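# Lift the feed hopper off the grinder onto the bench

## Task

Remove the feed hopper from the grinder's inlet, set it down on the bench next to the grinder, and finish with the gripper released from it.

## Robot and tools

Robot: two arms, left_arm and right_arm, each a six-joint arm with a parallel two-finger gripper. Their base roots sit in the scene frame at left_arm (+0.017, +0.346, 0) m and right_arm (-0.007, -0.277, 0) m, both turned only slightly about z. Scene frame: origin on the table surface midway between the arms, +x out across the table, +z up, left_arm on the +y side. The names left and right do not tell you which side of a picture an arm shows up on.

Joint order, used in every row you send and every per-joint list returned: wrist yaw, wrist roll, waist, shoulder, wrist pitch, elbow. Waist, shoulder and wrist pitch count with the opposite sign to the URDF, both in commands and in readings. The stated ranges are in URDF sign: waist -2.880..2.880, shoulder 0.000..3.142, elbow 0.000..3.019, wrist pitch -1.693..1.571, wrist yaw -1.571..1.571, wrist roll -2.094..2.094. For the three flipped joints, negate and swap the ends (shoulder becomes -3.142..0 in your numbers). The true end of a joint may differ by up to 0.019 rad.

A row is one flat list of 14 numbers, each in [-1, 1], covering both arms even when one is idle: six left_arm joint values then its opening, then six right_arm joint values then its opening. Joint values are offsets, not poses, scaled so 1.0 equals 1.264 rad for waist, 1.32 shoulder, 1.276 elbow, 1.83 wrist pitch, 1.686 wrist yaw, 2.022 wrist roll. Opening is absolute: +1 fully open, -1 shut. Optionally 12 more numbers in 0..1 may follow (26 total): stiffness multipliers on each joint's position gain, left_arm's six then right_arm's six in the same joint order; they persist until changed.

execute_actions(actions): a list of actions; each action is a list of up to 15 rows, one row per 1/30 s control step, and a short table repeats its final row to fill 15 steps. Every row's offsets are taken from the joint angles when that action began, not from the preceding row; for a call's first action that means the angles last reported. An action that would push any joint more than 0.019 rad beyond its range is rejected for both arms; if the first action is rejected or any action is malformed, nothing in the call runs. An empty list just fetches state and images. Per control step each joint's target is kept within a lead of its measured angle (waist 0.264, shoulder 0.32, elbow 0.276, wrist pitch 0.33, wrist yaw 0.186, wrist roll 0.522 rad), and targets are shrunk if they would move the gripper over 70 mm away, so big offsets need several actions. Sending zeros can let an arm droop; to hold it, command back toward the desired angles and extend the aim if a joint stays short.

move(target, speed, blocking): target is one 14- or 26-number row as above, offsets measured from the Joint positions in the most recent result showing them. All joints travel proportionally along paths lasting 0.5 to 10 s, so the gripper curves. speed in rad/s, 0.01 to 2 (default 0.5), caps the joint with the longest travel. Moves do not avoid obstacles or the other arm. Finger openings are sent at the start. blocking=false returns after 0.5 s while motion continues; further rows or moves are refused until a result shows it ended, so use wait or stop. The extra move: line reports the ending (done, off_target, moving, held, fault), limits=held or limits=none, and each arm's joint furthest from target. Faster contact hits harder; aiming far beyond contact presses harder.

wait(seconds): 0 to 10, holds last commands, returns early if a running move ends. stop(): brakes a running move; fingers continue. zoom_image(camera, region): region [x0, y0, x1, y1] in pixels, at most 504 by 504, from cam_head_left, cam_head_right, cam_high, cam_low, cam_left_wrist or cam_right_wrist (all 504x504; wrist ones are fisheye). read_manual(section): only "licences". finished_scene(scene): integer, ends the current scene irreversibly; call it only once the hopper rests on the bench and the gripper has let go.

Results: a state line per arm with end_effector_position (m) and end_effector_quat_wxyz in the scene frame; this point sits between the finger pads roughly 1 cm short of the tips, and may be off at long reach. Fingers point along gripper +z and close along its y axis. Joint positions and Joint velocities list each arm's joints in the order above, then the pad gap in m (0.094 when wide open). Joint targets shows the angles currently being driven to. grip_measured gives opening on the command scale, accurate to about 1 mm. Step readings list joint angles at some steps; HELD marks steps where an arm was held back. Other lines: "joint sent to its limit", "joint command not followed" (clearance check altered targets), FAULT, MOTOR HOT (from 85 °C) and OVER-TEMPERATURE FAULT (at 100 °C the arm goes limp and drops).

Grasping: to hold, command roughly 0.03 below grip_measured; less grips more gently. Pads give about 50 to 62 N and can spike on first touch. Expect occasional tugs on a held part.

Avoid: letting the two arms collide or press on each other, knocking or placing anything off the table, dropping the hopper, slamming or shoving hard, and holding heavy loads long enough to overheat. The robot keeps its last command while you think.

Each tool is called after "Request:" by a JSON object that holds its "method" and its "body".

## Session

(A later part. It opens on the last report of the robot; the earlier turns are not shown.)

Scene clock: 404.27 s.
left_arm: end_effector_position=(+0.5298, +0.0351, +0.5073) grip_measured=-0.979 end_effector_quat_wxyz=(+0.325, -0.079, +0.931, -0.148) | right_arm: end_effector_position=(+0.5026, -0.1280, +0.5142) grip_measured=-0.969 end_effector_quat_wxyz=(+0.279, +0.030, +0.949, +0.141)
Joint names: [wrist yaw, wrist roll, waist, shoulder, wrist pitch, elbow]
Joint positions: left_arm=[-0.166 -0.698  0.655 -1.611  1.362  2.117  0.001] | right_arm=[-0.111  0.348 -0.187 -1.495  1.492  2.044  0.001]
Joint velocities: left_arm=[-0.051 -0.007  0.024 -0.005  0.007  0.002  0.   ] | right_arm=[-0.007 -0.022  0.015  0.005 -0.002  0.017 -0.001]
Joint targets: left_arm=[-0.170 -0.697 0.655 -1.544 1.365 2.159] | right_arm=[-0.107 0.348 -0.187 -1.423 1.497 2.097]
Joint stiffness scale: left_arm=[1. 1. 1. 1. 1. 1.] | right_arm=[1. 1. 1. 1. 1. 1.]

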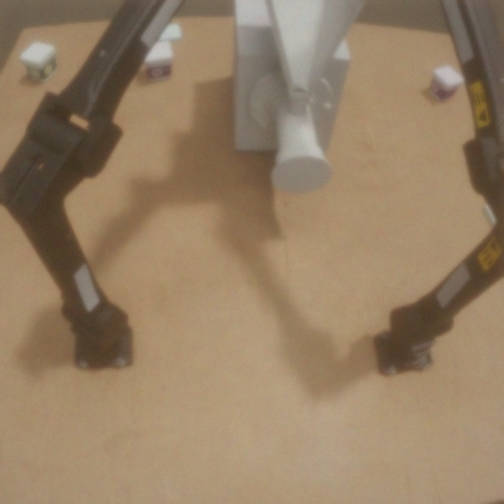

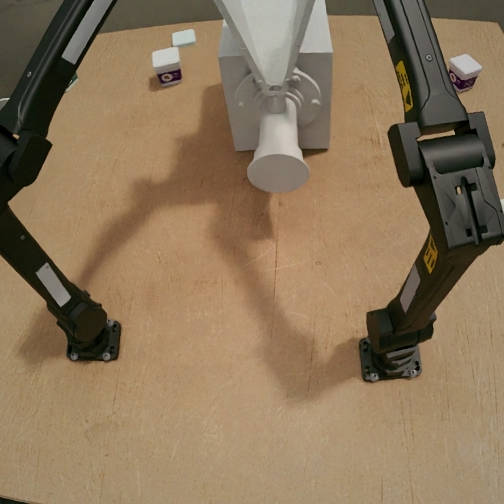

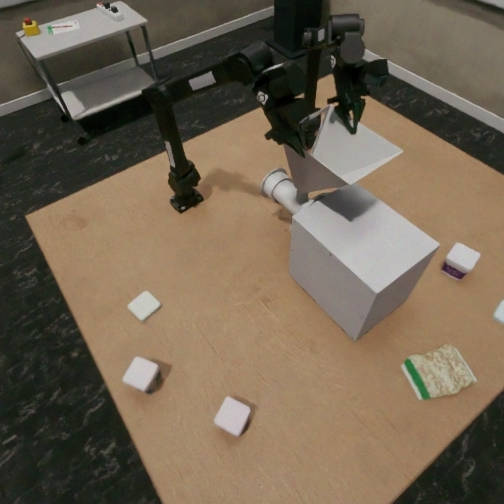

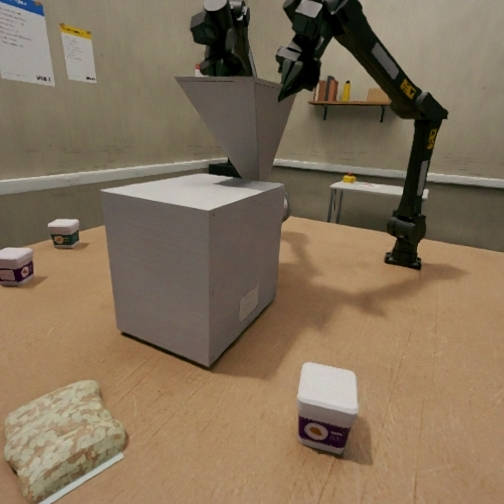

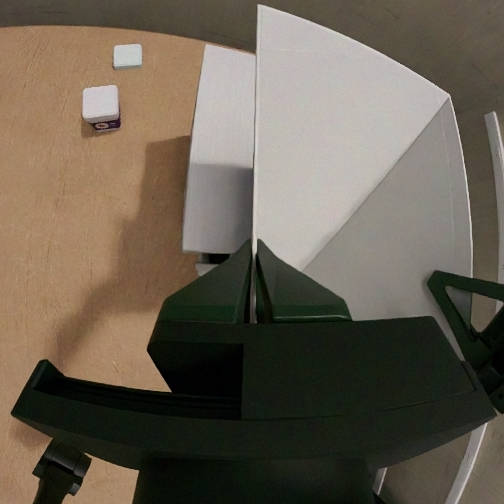

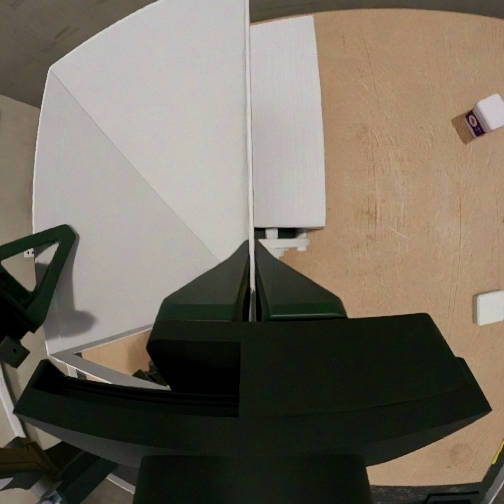

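Request:
{"method": "execute_actions", "body": {"actions": [[[0,0,0,0.046,0.002,0.039,-1, 0,0,0,0.05,0.003,0.047,-1],[0,0,0,0.042,0.002,0.045,-1, 0,0,0,0.046,0.003,0.053,-1],[0,0,0,0.038,0.002,0.051,-1, 0,0,0,0.042,0.003,0.059,-1],[0,0,0,0.034,0.002,0.057,-1, 0,0,0,0.038,0.003,0.065,-1],[0,0,0,0.03,0.002,0.063,-1, 0,0,0,0.034,0.003,0.071,-1],[0,0,0,0.027,0.002,0.069,-1, 0,0,0,0.03,0.003,0.077,-1],[0,0,0,0.024,0.002,0.075,-1, 0,0,0,0.026,0.003,0.083,-1],[0,0,0,0.021,0.002,0.081,-1, 0,0,0,0.023,0.003,0.089,-1],[0,0,0,0.019,0.002,0.086,-1, 0,0,0,0.02,0.003,0.095,-1],[0,0,0,0.019,0.002,0.09,-1, 0,0,0,0.02,0.003,0.099,-1]]]}}

Request:
{"method": "zoom_image", "body": {"camera": "cam_head_right", "region": [215, 30, 345, 160]}}

Scene clock: 414.37 s.
left_arm: end_effector_position=(+0.5297, +0.0349, +0.5126) grip_measured=-0.979 end_effector_quat_wxyz=(+0.329, -0.078, +0.929, -0.151) | right_arm: end_effector_position=(+0.5027, -0.1277, +0.5208) grip_measured=-0.969 end_effector_quat_wxyz=(+0.284, +0.028, +0.948, +0.143)
Joint names: [wrist yaw, wrist roll, waist, shoulder, wrist pitch, elbow]
Joint positions: left_arm=[-0.165 -0.697  0.655 -1.611  1.362  2.128  0.001] | right_arm=[-0.112  0.345 -0.187 -1.498  1.496  2.062  0.001]
Joint velocities: left_arm=[ 0.051  0.022  0.005  0.005  0.012  0.032 -0.   ] | right_arm=[ 0.007  0.037 -0.005  0.005  0.017  0.037  0.001]
Joint targets: left_arm=[-0.166 -0.697 0.655 -1.586 1.366 2.231] | right_arm=[-0.111 0.348 -0.187 -1.468 1.497 2.170]
Joint stiffness scale: left_arm=[1. 1. 1. 1. 1. 1.] | right_arm=[1. 1. 1. 1. 1. 1.]
Step readings (joint positions):
0: left_arm=[-0.166 -0.698 0.655 -1.611 1.362 2.117] | right_arm=[-0.111 0.348 -0.187 -1.495 1.492 2.044]
1: left_arm=[-0.165 -0.698 0.655 -1.611 1.362 2.117] | right_arm=[-0.112 0.348 -0.187 -1.495 1.492 2.044]
2: left_arm=[-0.165 -0.698 0.655 -1.611 1.362 2.117] | right_arm=[-0.112 0.348 -0.187 -1.495 1.492 2.044]
4: left_arm=[-0.165 -0.698 0.655 -1.611 1.362 2.117] | right_arm=[-0.112 0.348 -0.187 -1.495 1.492 2.044]
8: left_arm=[-0.165 -0.698 0.655 -1.611 1.362 2.117] | right_arm=[-0.112 0.347 -0.187 -1.495 1.492 2.045]
15: Joint positions above

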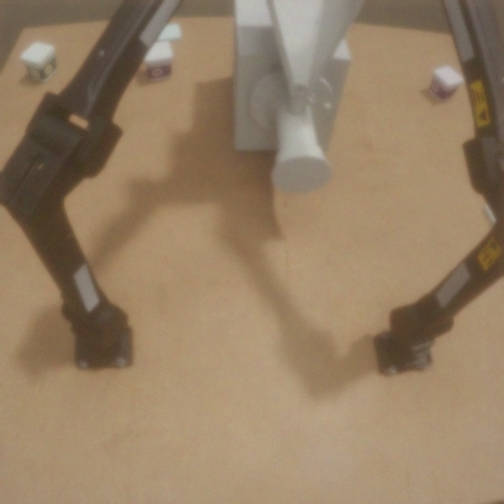

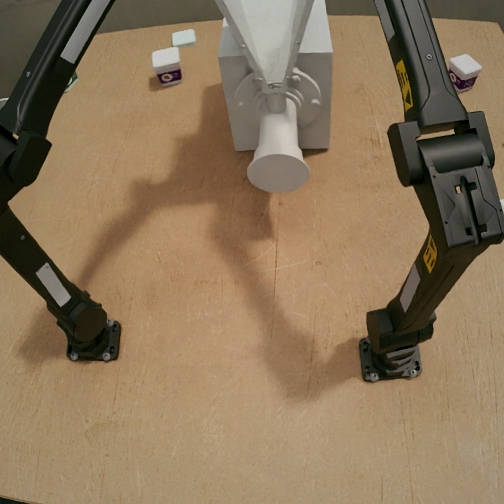

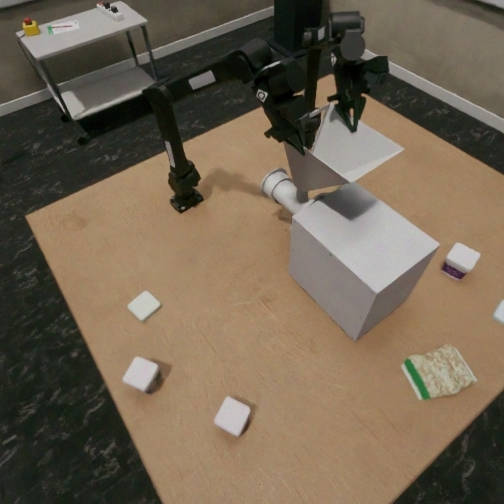

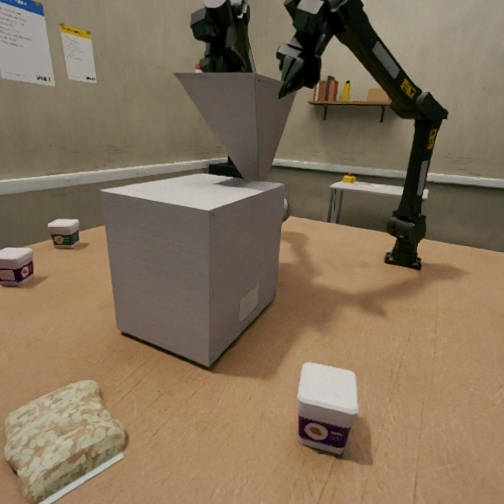

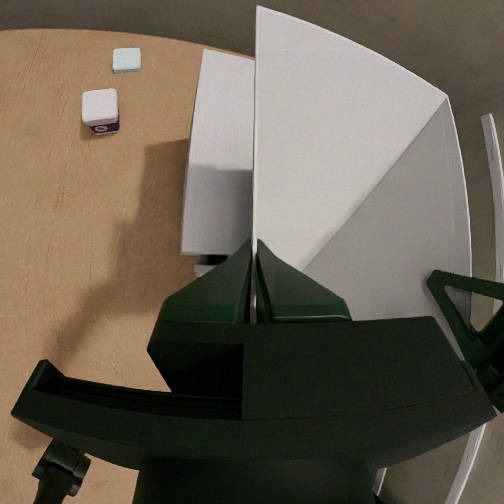

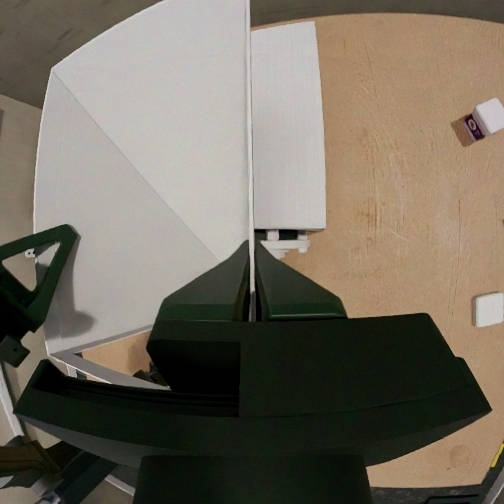

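Region (215, 30, 345, 160) of cam_head_right's 504x504 image, scaled by 3.877, with more detail than that image has.

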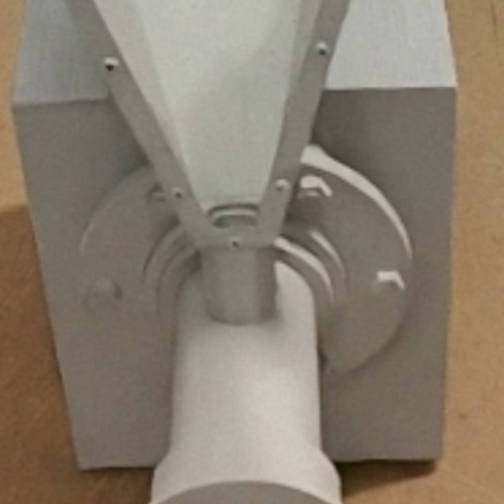

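Request:
{"method": "execute_actions", "body": {"actions": []}}

Scene clock: 435.53 s.
left_arm: end_effector_position=(+0.5296, +0.0349, +0.5131) grip_measured=-0.979 end_effector_quat_wxyz=(+0.329, -0.078, +0.929, -0.151) | right_arm: end_effector_position=(+0.5025, -0.1277, +0.5212) grip_measured=-0.969 end_effector_quat_wxyz=(+0.284, +0.028, +0.948, +0.143)
Joint names: [wrist yaw, wrist roll, waist, shoulder, wrist pitch, elbow]
Joint positions: left_arm=[-0.164 -0.696  0.655 -1.611  1.363  2.129  0.001] | right_arm=[-0.112  0.345 -0.187 -1.498  1.497  2.063  0.001]
Joint velocities: left_arm=[ 0.066  0.037 -0.005  0.005 -0.002  0.012 -0.   ] | right_arm=[ 0.066 -0.007  0.005 -0.005  0.007  0.007  0.   ]
Joint targets: left_arm=[-0.166 -0.698 0.655 -1.586 1.366 2.231] | right_arm=[-0.111 0.348 -0.187 -1.468 1.497 2.170]
Joint stiffness scale: left_arm=[1. 1. 1. 1. 1. 1.] | right_arm=[1. 1. 1. 1. 1. 1.]

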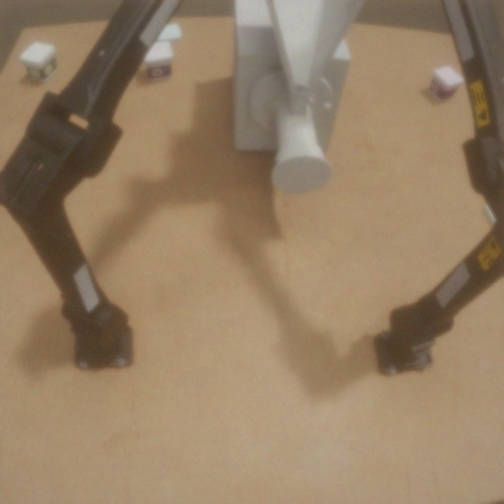

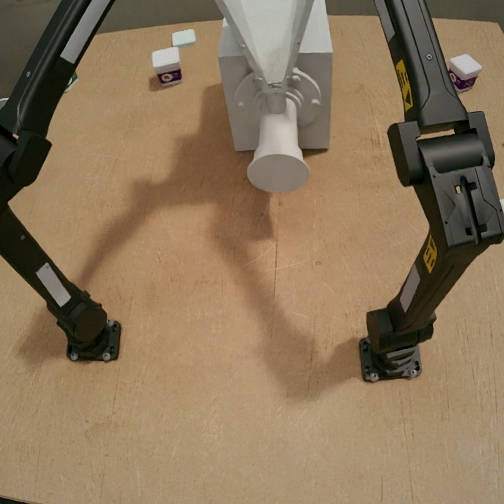

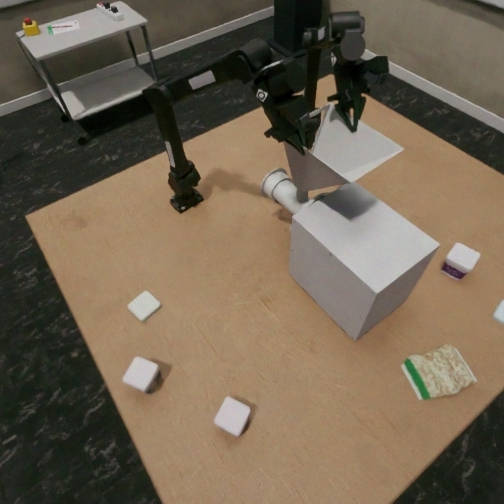

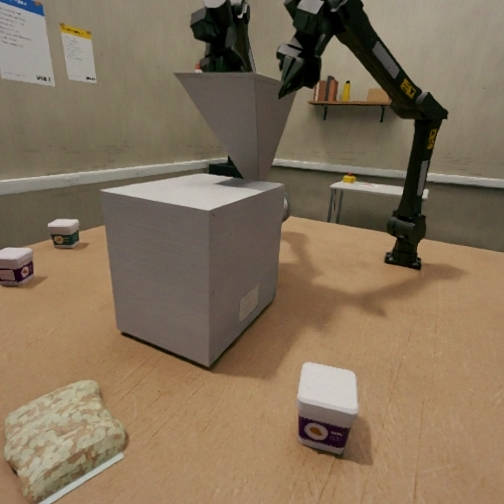

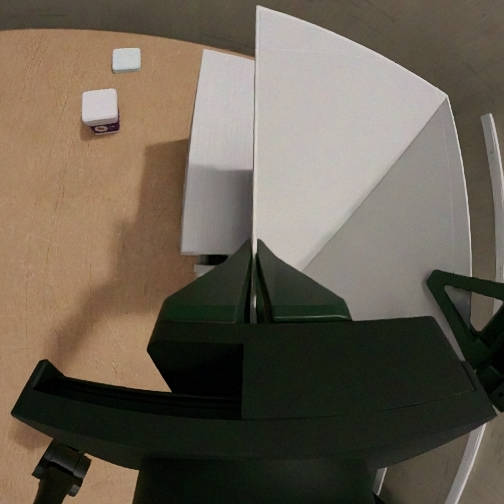

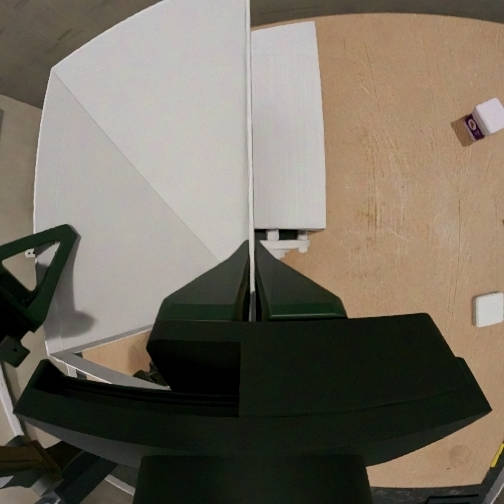

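Request:
{"method": "execute_actions", "body": {"actions": [[[0,0,0,0.02,0.002,0.085,-1,0,0,0,0.023,0.001,0.09,-1],[0,0,0,0.02,0.003,0.095,-1,0,0,0,0.023,0.002,0.10,-1],[0,0,0,0.02,0.004,0.105,-1,0,0,0,0.023,0.003,0.11,-1]],[[0,0,0,0.02,0.004,0.105,-1,0,0,0,0.023,0.003,0.11,-1]]]}}

Request:
{"method": "zoom_image", "body": {"camera": "cam_head_right", "region": [215, 30, 345, 160]}}

Scene clock: 439.63 s.
left_arm: end_effector_position=(+0.5255, +0.0364, +0.5369) grip_measured=-0.979 end_effector_quat_wxyz=(+0.341, -0.070, +0.924, -0.160) | right_arm: end_effector_position=(+0.4972, -0.1267, +0.5453) grip_measured=-0.969 end_effector_quat_wxyz=(+0.299, +0.021, +0.943, +0.147)
Joint names: [wrist yaw, wrist roll, waist, shoulder, wrist pitch, elbow]
Joint positions: left_arm=[-0.158 -0.679  0.655 -1.614  1.386  2.189  0.001] | right_arm=[-0.114  0.338 -0.191 -1.503  1.526  2.13   0.001]
Joint velocities: left_arm=[-0.037 -0.022  0.005  0.005  0.012 -0.007  0.   ] | right_arm=[ 0.007  0.007  0.015  0.015  0.007 -0.007  0.   ]
Joint targets: left_arm=[-0.162 -0.688 0.655 -1.586 1.381 2.294] | right_arm=[-0.114 0.341 -0.188 -1.470 1.516 2.238]
Joint stiffness scale: left_arm=[1. 1. 1. 1. 1. 1.] | right_arm=[1. 1. 1. 1. 1. 1.]
Step readings (joint positions; steps 1 to 15: 1st action; 16 to 30: 2nd action):
0: left_arm=[-0.164 -0.696 0.655 -1.611 1.363 2.129] | right_arm=[-0.112 0.345 -0.187 -1.498 1.497 2.063]
1: left_arm=[-0.164 -0.696 0.655 -1.611 1.363 2.129] | right_arm=[-0.113 0.345 -0.187 -1.498 1.498 2.064]
2: left_arm=[-0.164 -0.696 0.655 -1.611 1.364 2.132] | right_arm=[-0.113 0.345 -0.187 -1.498 1.499 2.066]
4: left_arm=[-0.164 -0.695 0.655 -1.612 1.368 2.138] | right_arm=[-0.113 0.345 -0.187 -1.500 1.502 2.073]
8: left_arm=[-0.162 -0.692 0.655 -1.612 1.371 2.152] | right_arm=[-0.114 0.342 -0.188 -1.500 1.507 2.089]
15: left_arm=[-0.161 -0.688 0.655 -1.612 1.373 2.160] | right_arm=[-0.114 0.341 -0.189 -1.500 1.510 2.097]
16: left_arm=[-0.160 -0.687 0.655 -1.613 1.376 2.162] | right_arm=[-0.114 0.341 -0.189 -1.501 1.514 2.100]
17: left_arm=[-0.160 -0.687 0.655 -1.614 1.379 2.165] | right_arm=[-0.114 0.340 -0.189 -1.502 1.517 2.103]
19: left_arm=[-0.159 -0.685 0.655 -1.614 1.382 2.171] | right_arm=[-0.114 0.340 -0.189 -1.503 1.521 2.111]
23: left_arm=[-0.158 -0.681 0.655 -1.614 1.385 2.184] | right_arm=[-0.114 0.338 -0.190 -1.503 1.524 2.125]
30: Joint positions above

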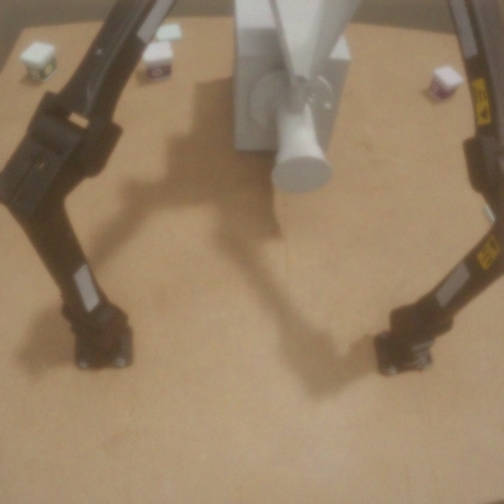

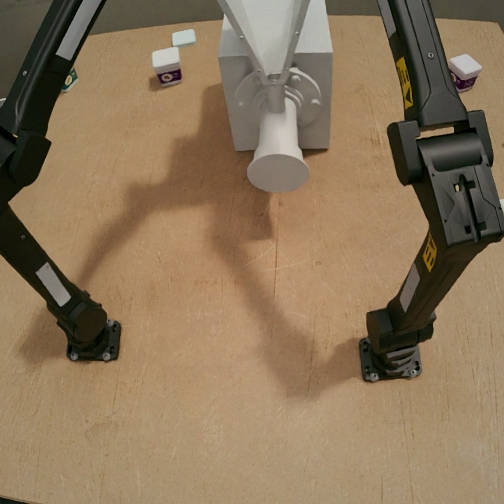

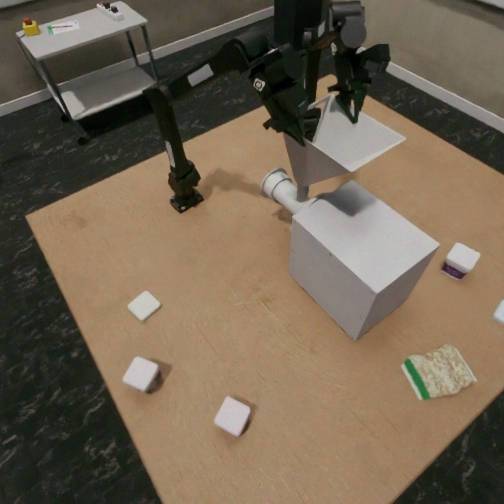

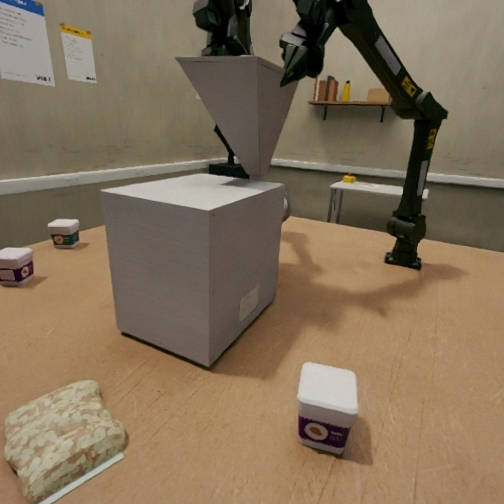

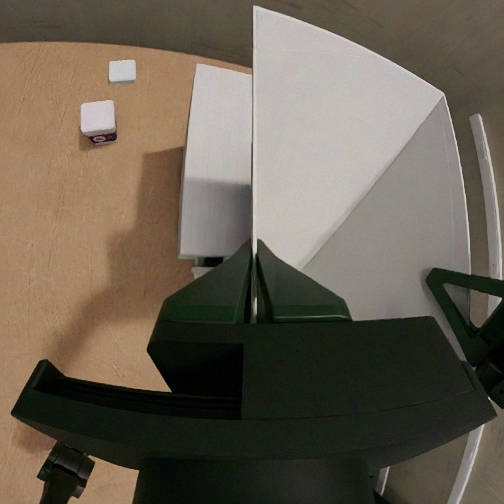

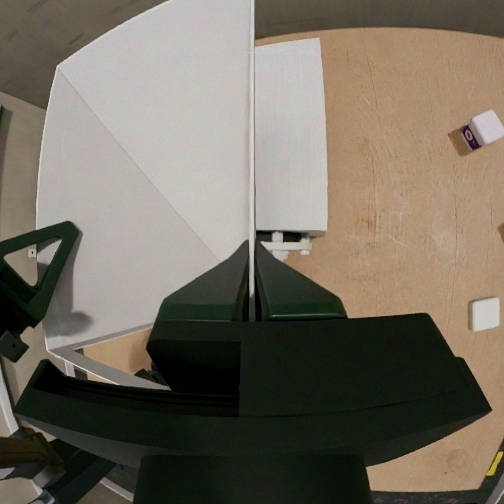

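Region (215, 30, 345, 160) of cam_head_right's 504x504 image, scaled by 3.877, with more detail than that image has.

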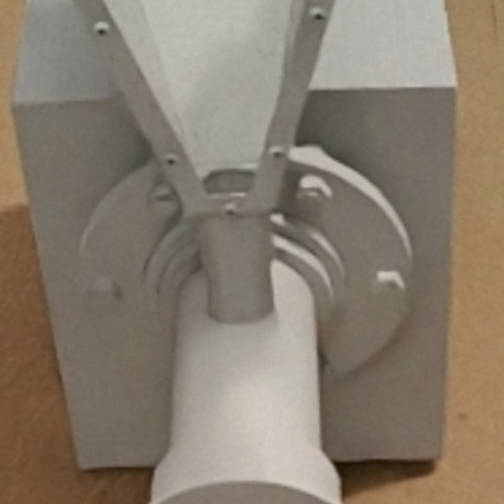

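Request:
{"method": "execute_actions", "body": {"actions": [[[0,0,0,0.02,0.006,0.105,-1,0,0,0,0.023,0.003,0.11,-1]],[[0,0,0,0.02,0.006,0.105,-1,0,0,0,0.023,0.003,0.11,-1]]]}}

Request:
{"method": "zoom_image", "body": {"camera": "cam_head_right", "region": [215, 30, 345, 160]}}

Request:
{"method": "zoom_image", "body": {"camera": "cam_high", "region": [250, 100, 380, 230]}}

Scene clock: 443.40 s.
left_arm: end_effector_position=(+0.5203, +0.0383, +0.5578) grip_measured=-0.979 end_effector_quat_wxyz=(+0.350, -0.060, +0.920, -0.167) | right_arm: end_effector_position=(+0.4911, -0.1249, +0.5661) grip_measured=-0.969 end_effector_quat_wxyz=(+0.310, +0.016, +0.938, +0.151)
Joint names: [wrist yaw, wrist roll, waist, shoulder, wrist pitch, elbow]
Joint positions: left_arm=[-0.152 -0.66   0.656 -1.619  1.416  2.249  0.001] | right_arm=[-0.114  0.333 -0.197 -1.512  1.558  2.196  0.001]
Joint velocities: left_arm=[-0.081  0.007  0.015  0.005  0.007 -0.007  0.   ] | right_arm=[ 0.037 -0.007 -0.015  0.005  0.002 -0.007 -0.001]
Joint targets: left_arm=[-0.155 -0.670 0.655 -1.590 1.413 2.352] | right_arm=[-0.114 0.335 -0.194 -1.477 1.548 2.303]
Joint stiffness scale: left_arm=[1. 1. 1. 1. 1. 1.] | right_arm=[1. 1. 1. 1. 1. 1.]
Step readings (joint positions; steps 1 to 15: 1st action; 16 to 30: 2nd action):
0: left_arm=[-0.158 -0.679 0.655 -1.614 1.386 2.189] | right_arm=[-0.114 0.338 -0.191 -1.503 1.526 2.130]
1: left_arm=[-0.157 -0.677 0.655 -1.614 1.390 2.192] | right_arm=[-0.114 0.337 -0.191 -1.504 1.530 2.132]
2: left_arm=[-0.156 -0.677 0.655 -1.615 1.394 2.195] | right_arm=[-0.114 0.337 -0.191 -1.506 1.533 2.137]
4: left_arm=[-0.156 -0.676 0.655 -1.616 1.397 2.202] | right_arm=[-0.114 0.337 -0.192 -1.507 1.537 2.144]
8: left_arm=[-0.156 -0.672 0.655 -1.616 1.400 2.214] | right_arm=[-0.114 0.335 -0.194 -1.507 1.540 2.158]
15: left_arm=[-0.155 -0.670 0.655 -1.616 1.402 2.219] | right_arm=[-0.114 0.335 -0.194 -1.507 1.543 2.163]
16: left_arm=[-0.153 -0.669 0.655 -1.617 1.405 2.221] | right_arm=[-0.114 0.334 -0.194 -1.508 1.546 2.165]
17: left_arm=[-0.153 -0.668 0.655 -1.618 1.409 2.225] | right_arm=[-0.114 0.334 -0.194 -1.509 1.550 2.170]
19: left_arm=[-0.152 -0.668 0.655 -1.619 1.413 2.232] | right_arm=[-0.114 0.334 -0.195 -1.511 1.554 2.178]
23: left_arm=[-0.152 -0.664 0.655 -1.619 1.415 2.243] | right_arm=[-0.114 0.333 -0.197 -1.512 1.557 2.191]
30: Joint positions above

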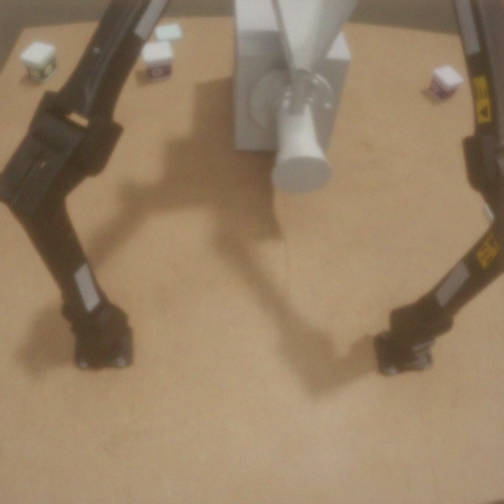

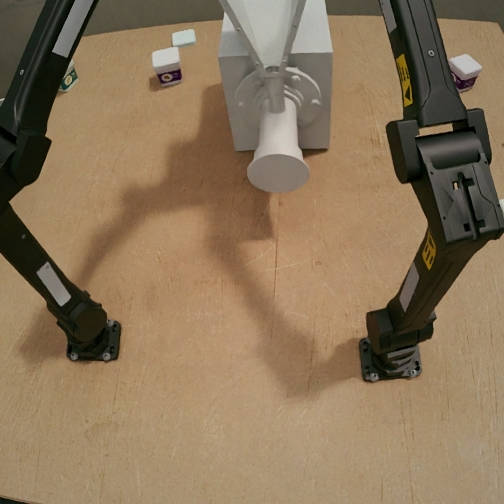

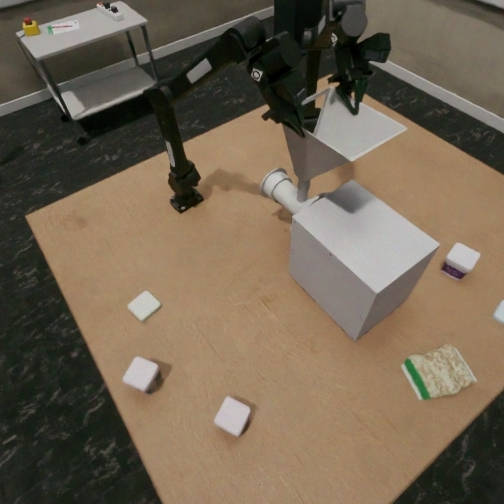

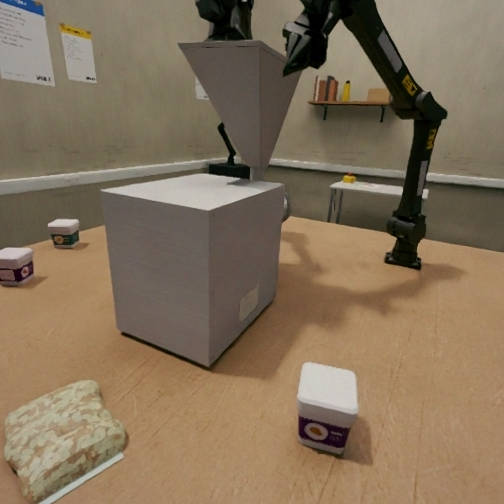

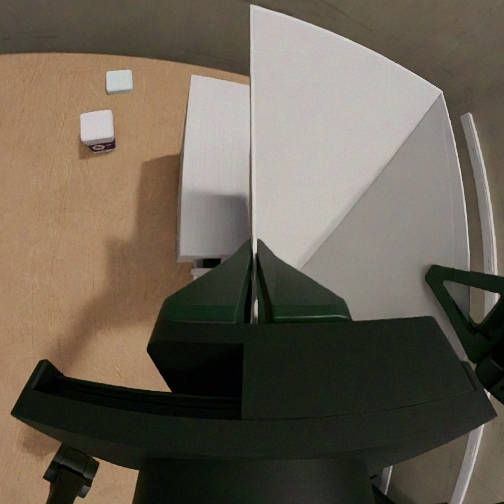

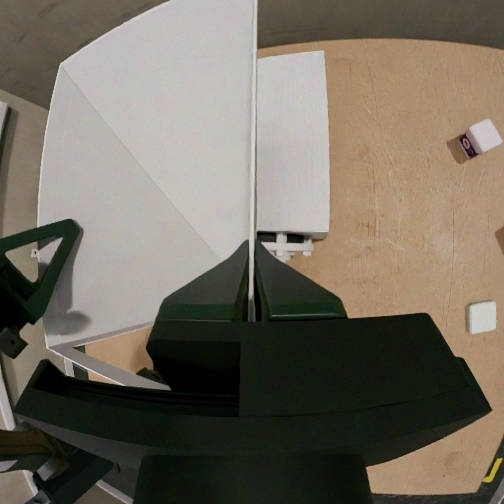

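Region (215, 30, 345, 160) of cam_head_right's 504x504 image, scaled by 3.877, with more detail than that image has.

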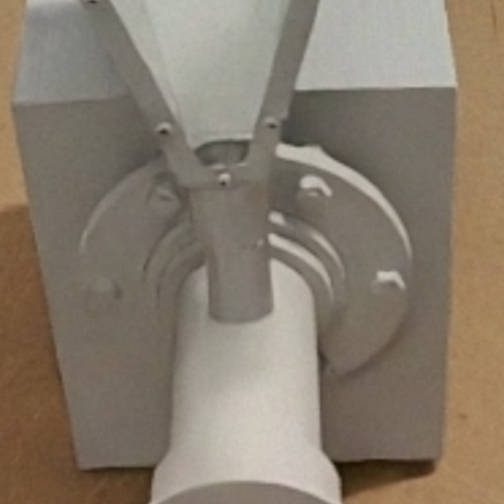

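Region (250, 100, 380, 230) of cam_high's 504x504 image, scaled by 3.877, with more detail than that image has.

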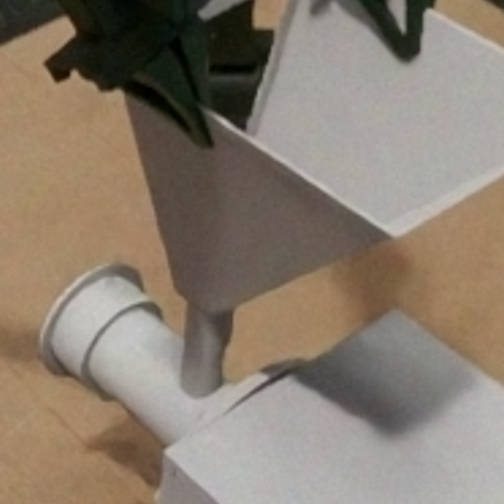

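Request:
{"method": "execute_actions", "body": {"actions": [[[0,0,0,0.022,0.002,0.105,-1,0,0,0,0.026,0.0,0.11,-1]],[[0,0,0,0.022,0.002,0.105,-1,0,0,0,0.026,0.0,0.11,-1]]]}}

Request:
{"method": "zoom_image", "body": {"camera": "cam_head_right", "region": [215, 30, 345, 160]}}

Scene clock: 447.30 s.
left_arm: end_effector_position=(+0.5164, +0.0410, +0.5786) grip_measured=-0.979 end_effector_quat_wxyz=(+0.364, -0.053, +0.914, -0.172) | right_arm: end_effector_position=(+0.4863, -0.1225, +0.5863) grip_measured=-0.969 end_effector_quat_wxyz=(+0.326, +0.013, +0.933, +0.154)
Joint names: [wrist yaw, wrist roll, waist, shoulder, wrist pitch, elbow]
Joint positions: left_arm=[-0.153 -0.642  0.656 -1.623  1.434  2.304  0.001] | right_arm=[-0.107  0.338 -0.206 -1.519  1.577  2.256  0.001]
Joint velocities: left_arm=[ 0.007  0.095  0.005 -0.005  0.007  0.002 -0.001] | right_arm=[ 0.081 -0.066  0.015  0.005  0.007  0.017  0.   ]
Joint targets: left_arm=[-0.152 -0.649 0.656 -1.592 1.428 2.411] | right_arm=[-0.112 0.334 -0.201 -1.481 1.567 2.365]
Joint stiffness scale: left_arm=[1. 1. 1. 1. 1. 1.] | right_arm=[1. 1. 1. 1. 1. 1.]
Step readings (joint positions; steps 1 to 15: 1st action; 16 to 30: 2nd action):
0: left_arm=[-0.152 -0.660 0.656 -1.619 1.416 2.249] | right_arm=[-0.114 0.333 -0.197 -1.512 1.558 2.196]
1: left_arm=[-0.152 -0.658 0.656 -1.619 1.418 2.251] | right_arm=[-0.114 0.333 -0.197 -1.512 1.560 2.198]
2: left_arm=[-0.152 -0.658 0.656 -1.620 1.420 2.254] | right_arm=[-0.114 0.333 -0.198 -1.514 1.563 2.201]
4: left_arm=[-0.152 -0.657 0.656 -1.621 1.423 2.259] | right_arm=[-0.114 0.333 -0.199 -1.515 1.566 2.208]
8: left_arm=[-0.152 -0.653 0.656 -1.621 1.425 2.269] | right_arm=[-0.114 0.333 -0.200 -1.515 1.567 2.218]
15: left_arm=[-0.152 -0.649 0.656 -1.621 1.425 2.277] | right_arm=[-0.112 0.334 -0.201 -1.515 1.567 2.227]
16: left_arm=[-0.152 -0.648 0.656 -1.621 1.426 2.280] | right_arm=[-0.111 0.334 -0.202 -1.516 1.569 2.229]
17: left_arm=[-0.152 -0.648 0.656 -1.622 1.429 2.283] | right_arm=[-0.110 0.335 -0.202 -1.517 1.572 2.233]
19: left_arm=[-0.152 -0.647 0.656 -1.623 1.432 2.288] | right_arm=[-0.110 0.335 -0.203 -1.519 1.575 2.239]
23: left_arm=[-0.152 -0.645 0.656 -1.623 1.434 2.296] | right_arm=[-0.109 0.337 -0.205 -1.519 1.577 2.248]
30: Joint positions above

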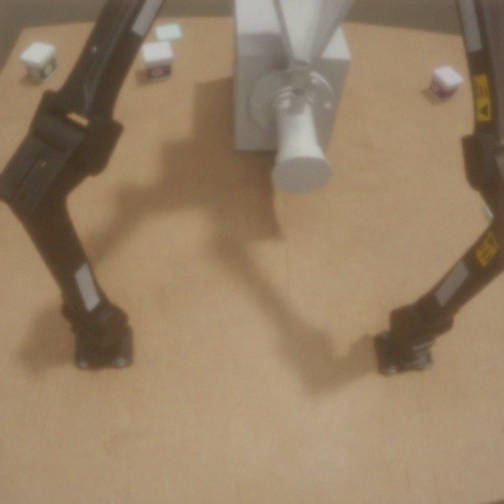

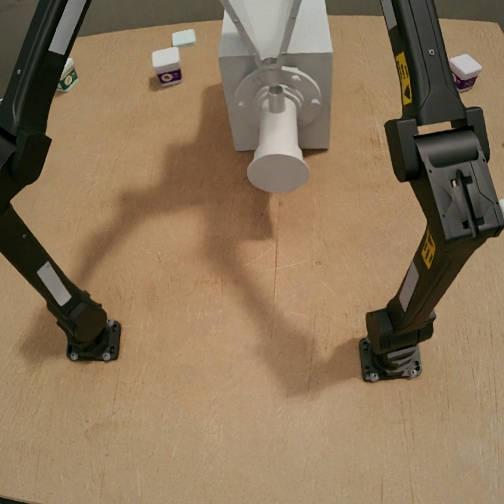

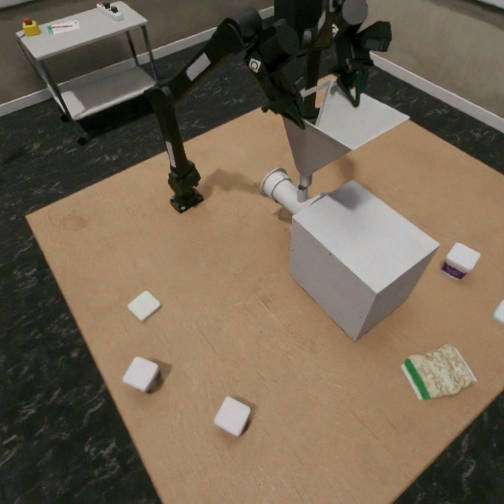

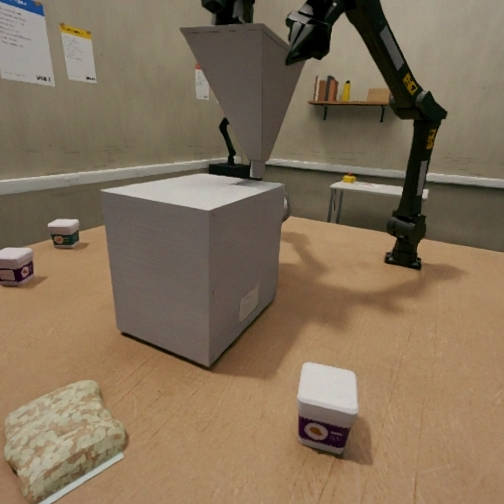

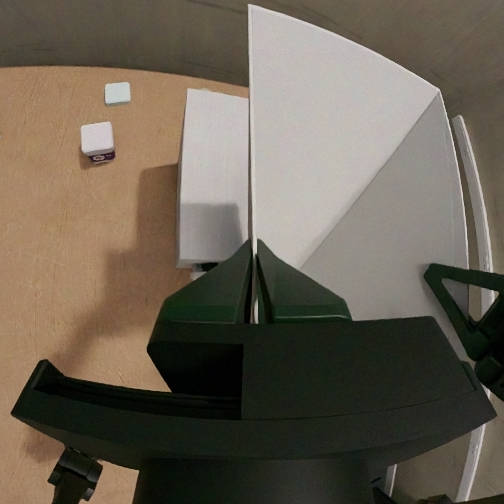

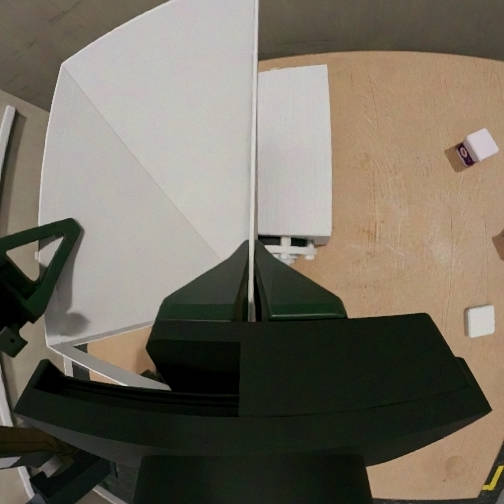

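Region (215, 30, 345, 160) of cam_head_right's 504x504 image, scaled by 3.877, with more detail than that image has.

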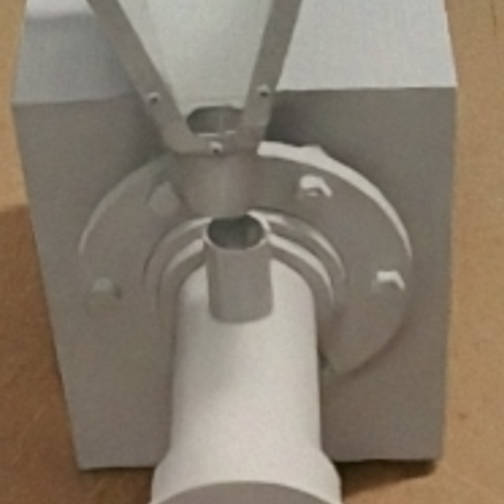

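Request:
{"method": "execute_actions", "body": {"actions": [[[0.007,0.005,-0.018,0.05,0,0.04,-1,0.01,0.012,-0.024,0.02,0,0.09,-1],[0.0145,0.011,-0.0355,0.08,0,-0.002,-1,0.02,0.025,-0.047,0.013,0.004,0.097,-1]],[[0.0145,0.011,-0.0355,0.08,0,-0.002,-1,0.02,0.025,-0.047,0.013,0.004,0.097,-1]]]}}

Scene clock: 528.87 s.
left_arm: end_effector_position=(+0.4936, +0.0905, +0.5986) grip_measured=-0.979 end_effector_quat_wxyz=(+0.369, -0.050, +0.914, -0.163) | right_arm: end_effector_position=(+0.4644, -0.0737, +0.6024) grip_measured=-0.969 end_effector_quat_wxyz=(+0.327, +0.016, +0.931, +0.162)
Joint names: [wrist yaw, wrist roll, waist, shoulder, wrist pitch, elbow]
Joint positions: left_arm=[-0.124 -0.584  0.594 -1.533  1.475  2.259  0.001] | right_arm=[-0.032  0.443 -0.335 -1.54   1.617  2.332  0.001]
Joint velocities: left_arm=[-0.022 -0.007  0.015  0.005 -0.002  0.007 -0.002] | right_arm=[-0.051 -0.007  0.024 -0.005  0.002  0.002  0.001]
Joint targets: left_arm=[-0.114 -0.589 0.581 -1.473 1.454 2.279] | right_arm=[-0.035 0.442 -0.329 -1.512 1.604 2.416]
Joint stiffness scale: left_arm=[1. 1. 1. 1. 1. 1.] | right_arm=[1. 1. 1. 1. 1. 1.]
Step readings (joint positions; steps 1 to 15: 1st action; 16 to 30: 2nd action):
0: left_arm=[-0.153 -0.641 0.656 -1.623 1.434 2.304] | right_arm=[-0.107 0.338 -0.206 -1.519 1.577 2.256]
1: left_arm=[-0.152 -0.639 0.656 -1.623 1.434 2.304] | right_arm=[-0.099 0.341 -0.210 -1.520 1.579 2.258]
2: left_arm=[-0.147 -0.636 0.654 -1.621 1.434 2.300] | right_arm=[-0.082 0.349 -0.218 -1.522 1.586 2.262]
4: left_arm=[-0.135 -0.634 0.643 -1.612 1.436 2.289] | right_arm=[-0.062 0.366 -0.236 -1.524 1.596 2.269]
8: left_arm=[-0.134 -0.616 0.628 -1.590 1.451 2.282] | right_arm=[-0.069 0.387 -0.260 -1.529 1.596 2.281]
15: left_arm=[-0.138 -0.612 0.626 -1.579 1.454 2.282] | right_arm=[-0.069 0.392 -0.270 -1.529 1.596 2.292]
16: left_arm=[-0.133 -0.610 0.624 -1.578 1.455 2.278] | right_arm=[-0.055 0.398 -0.276 -1.531 1.601 2.296]
17: left_arm=[-0.129 -0.610 0.620 -1.575 1.455 2.272] | right_arm=[-0.038 0.405 -0.286 -1.534 1.610 2.302]
19: left_arm=[-0.117 -0.606 0.608 -1.566 1.460 2.264] | right_arm=[-0.025 0.424 -0.303 -1.536 1.617 2.308]
23: left_arm=[-0.120 -0.587 0.595 -1.543 1.474 2.259] | right_arm=[-0.032 0.441 -0.327 -1.540 1.617 2.321]
30: Joint positions above

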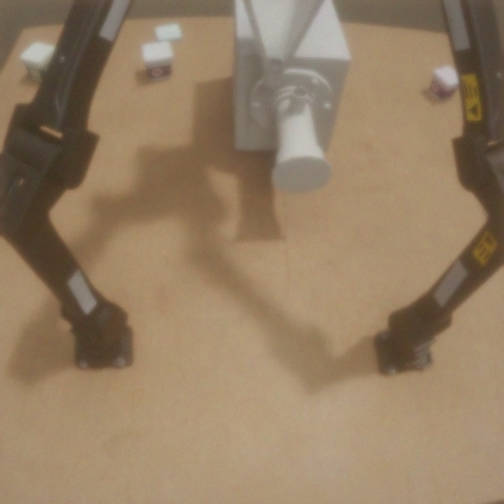

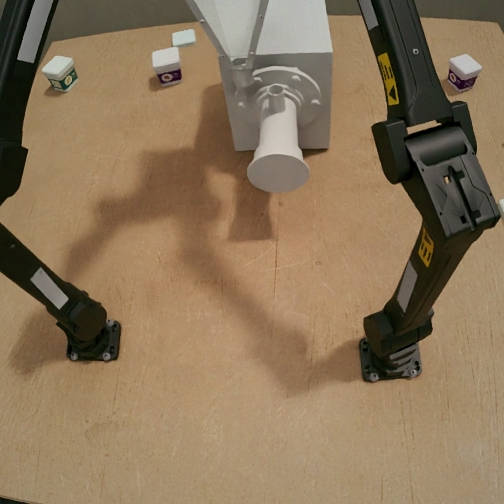

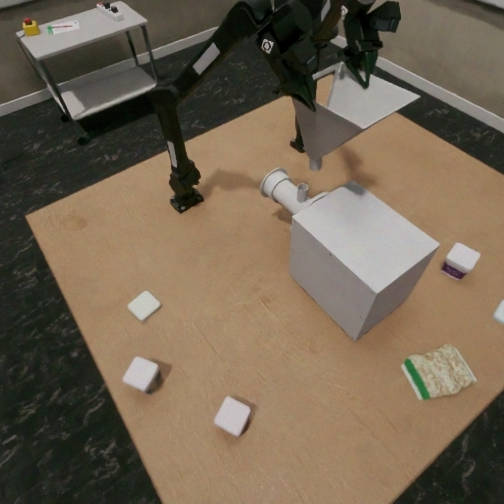

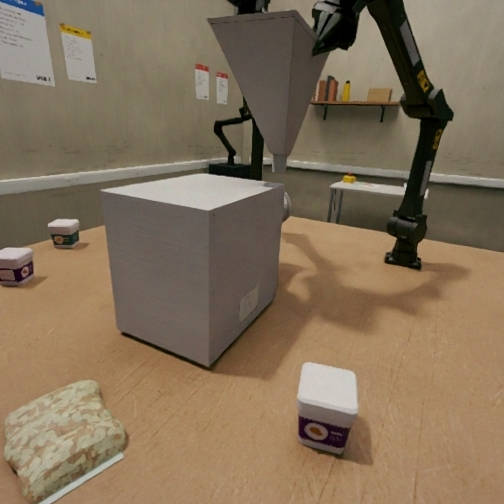

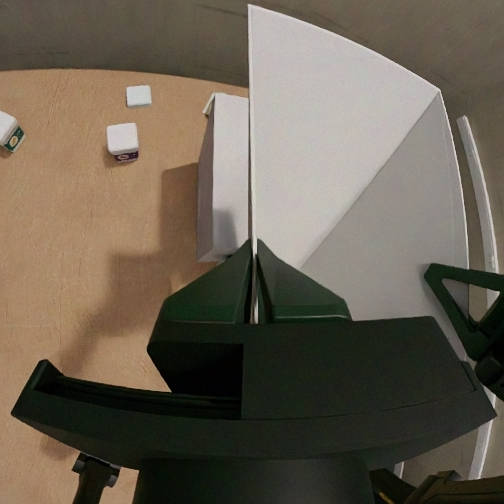

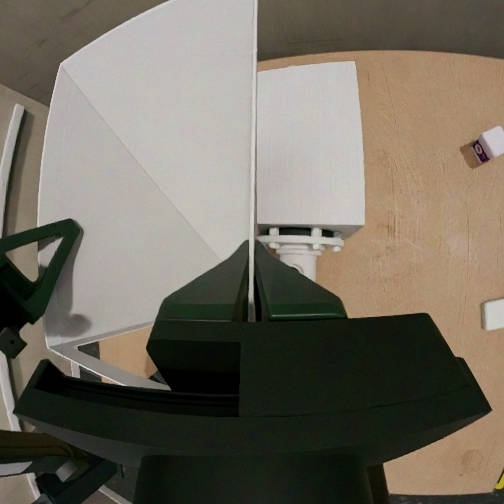

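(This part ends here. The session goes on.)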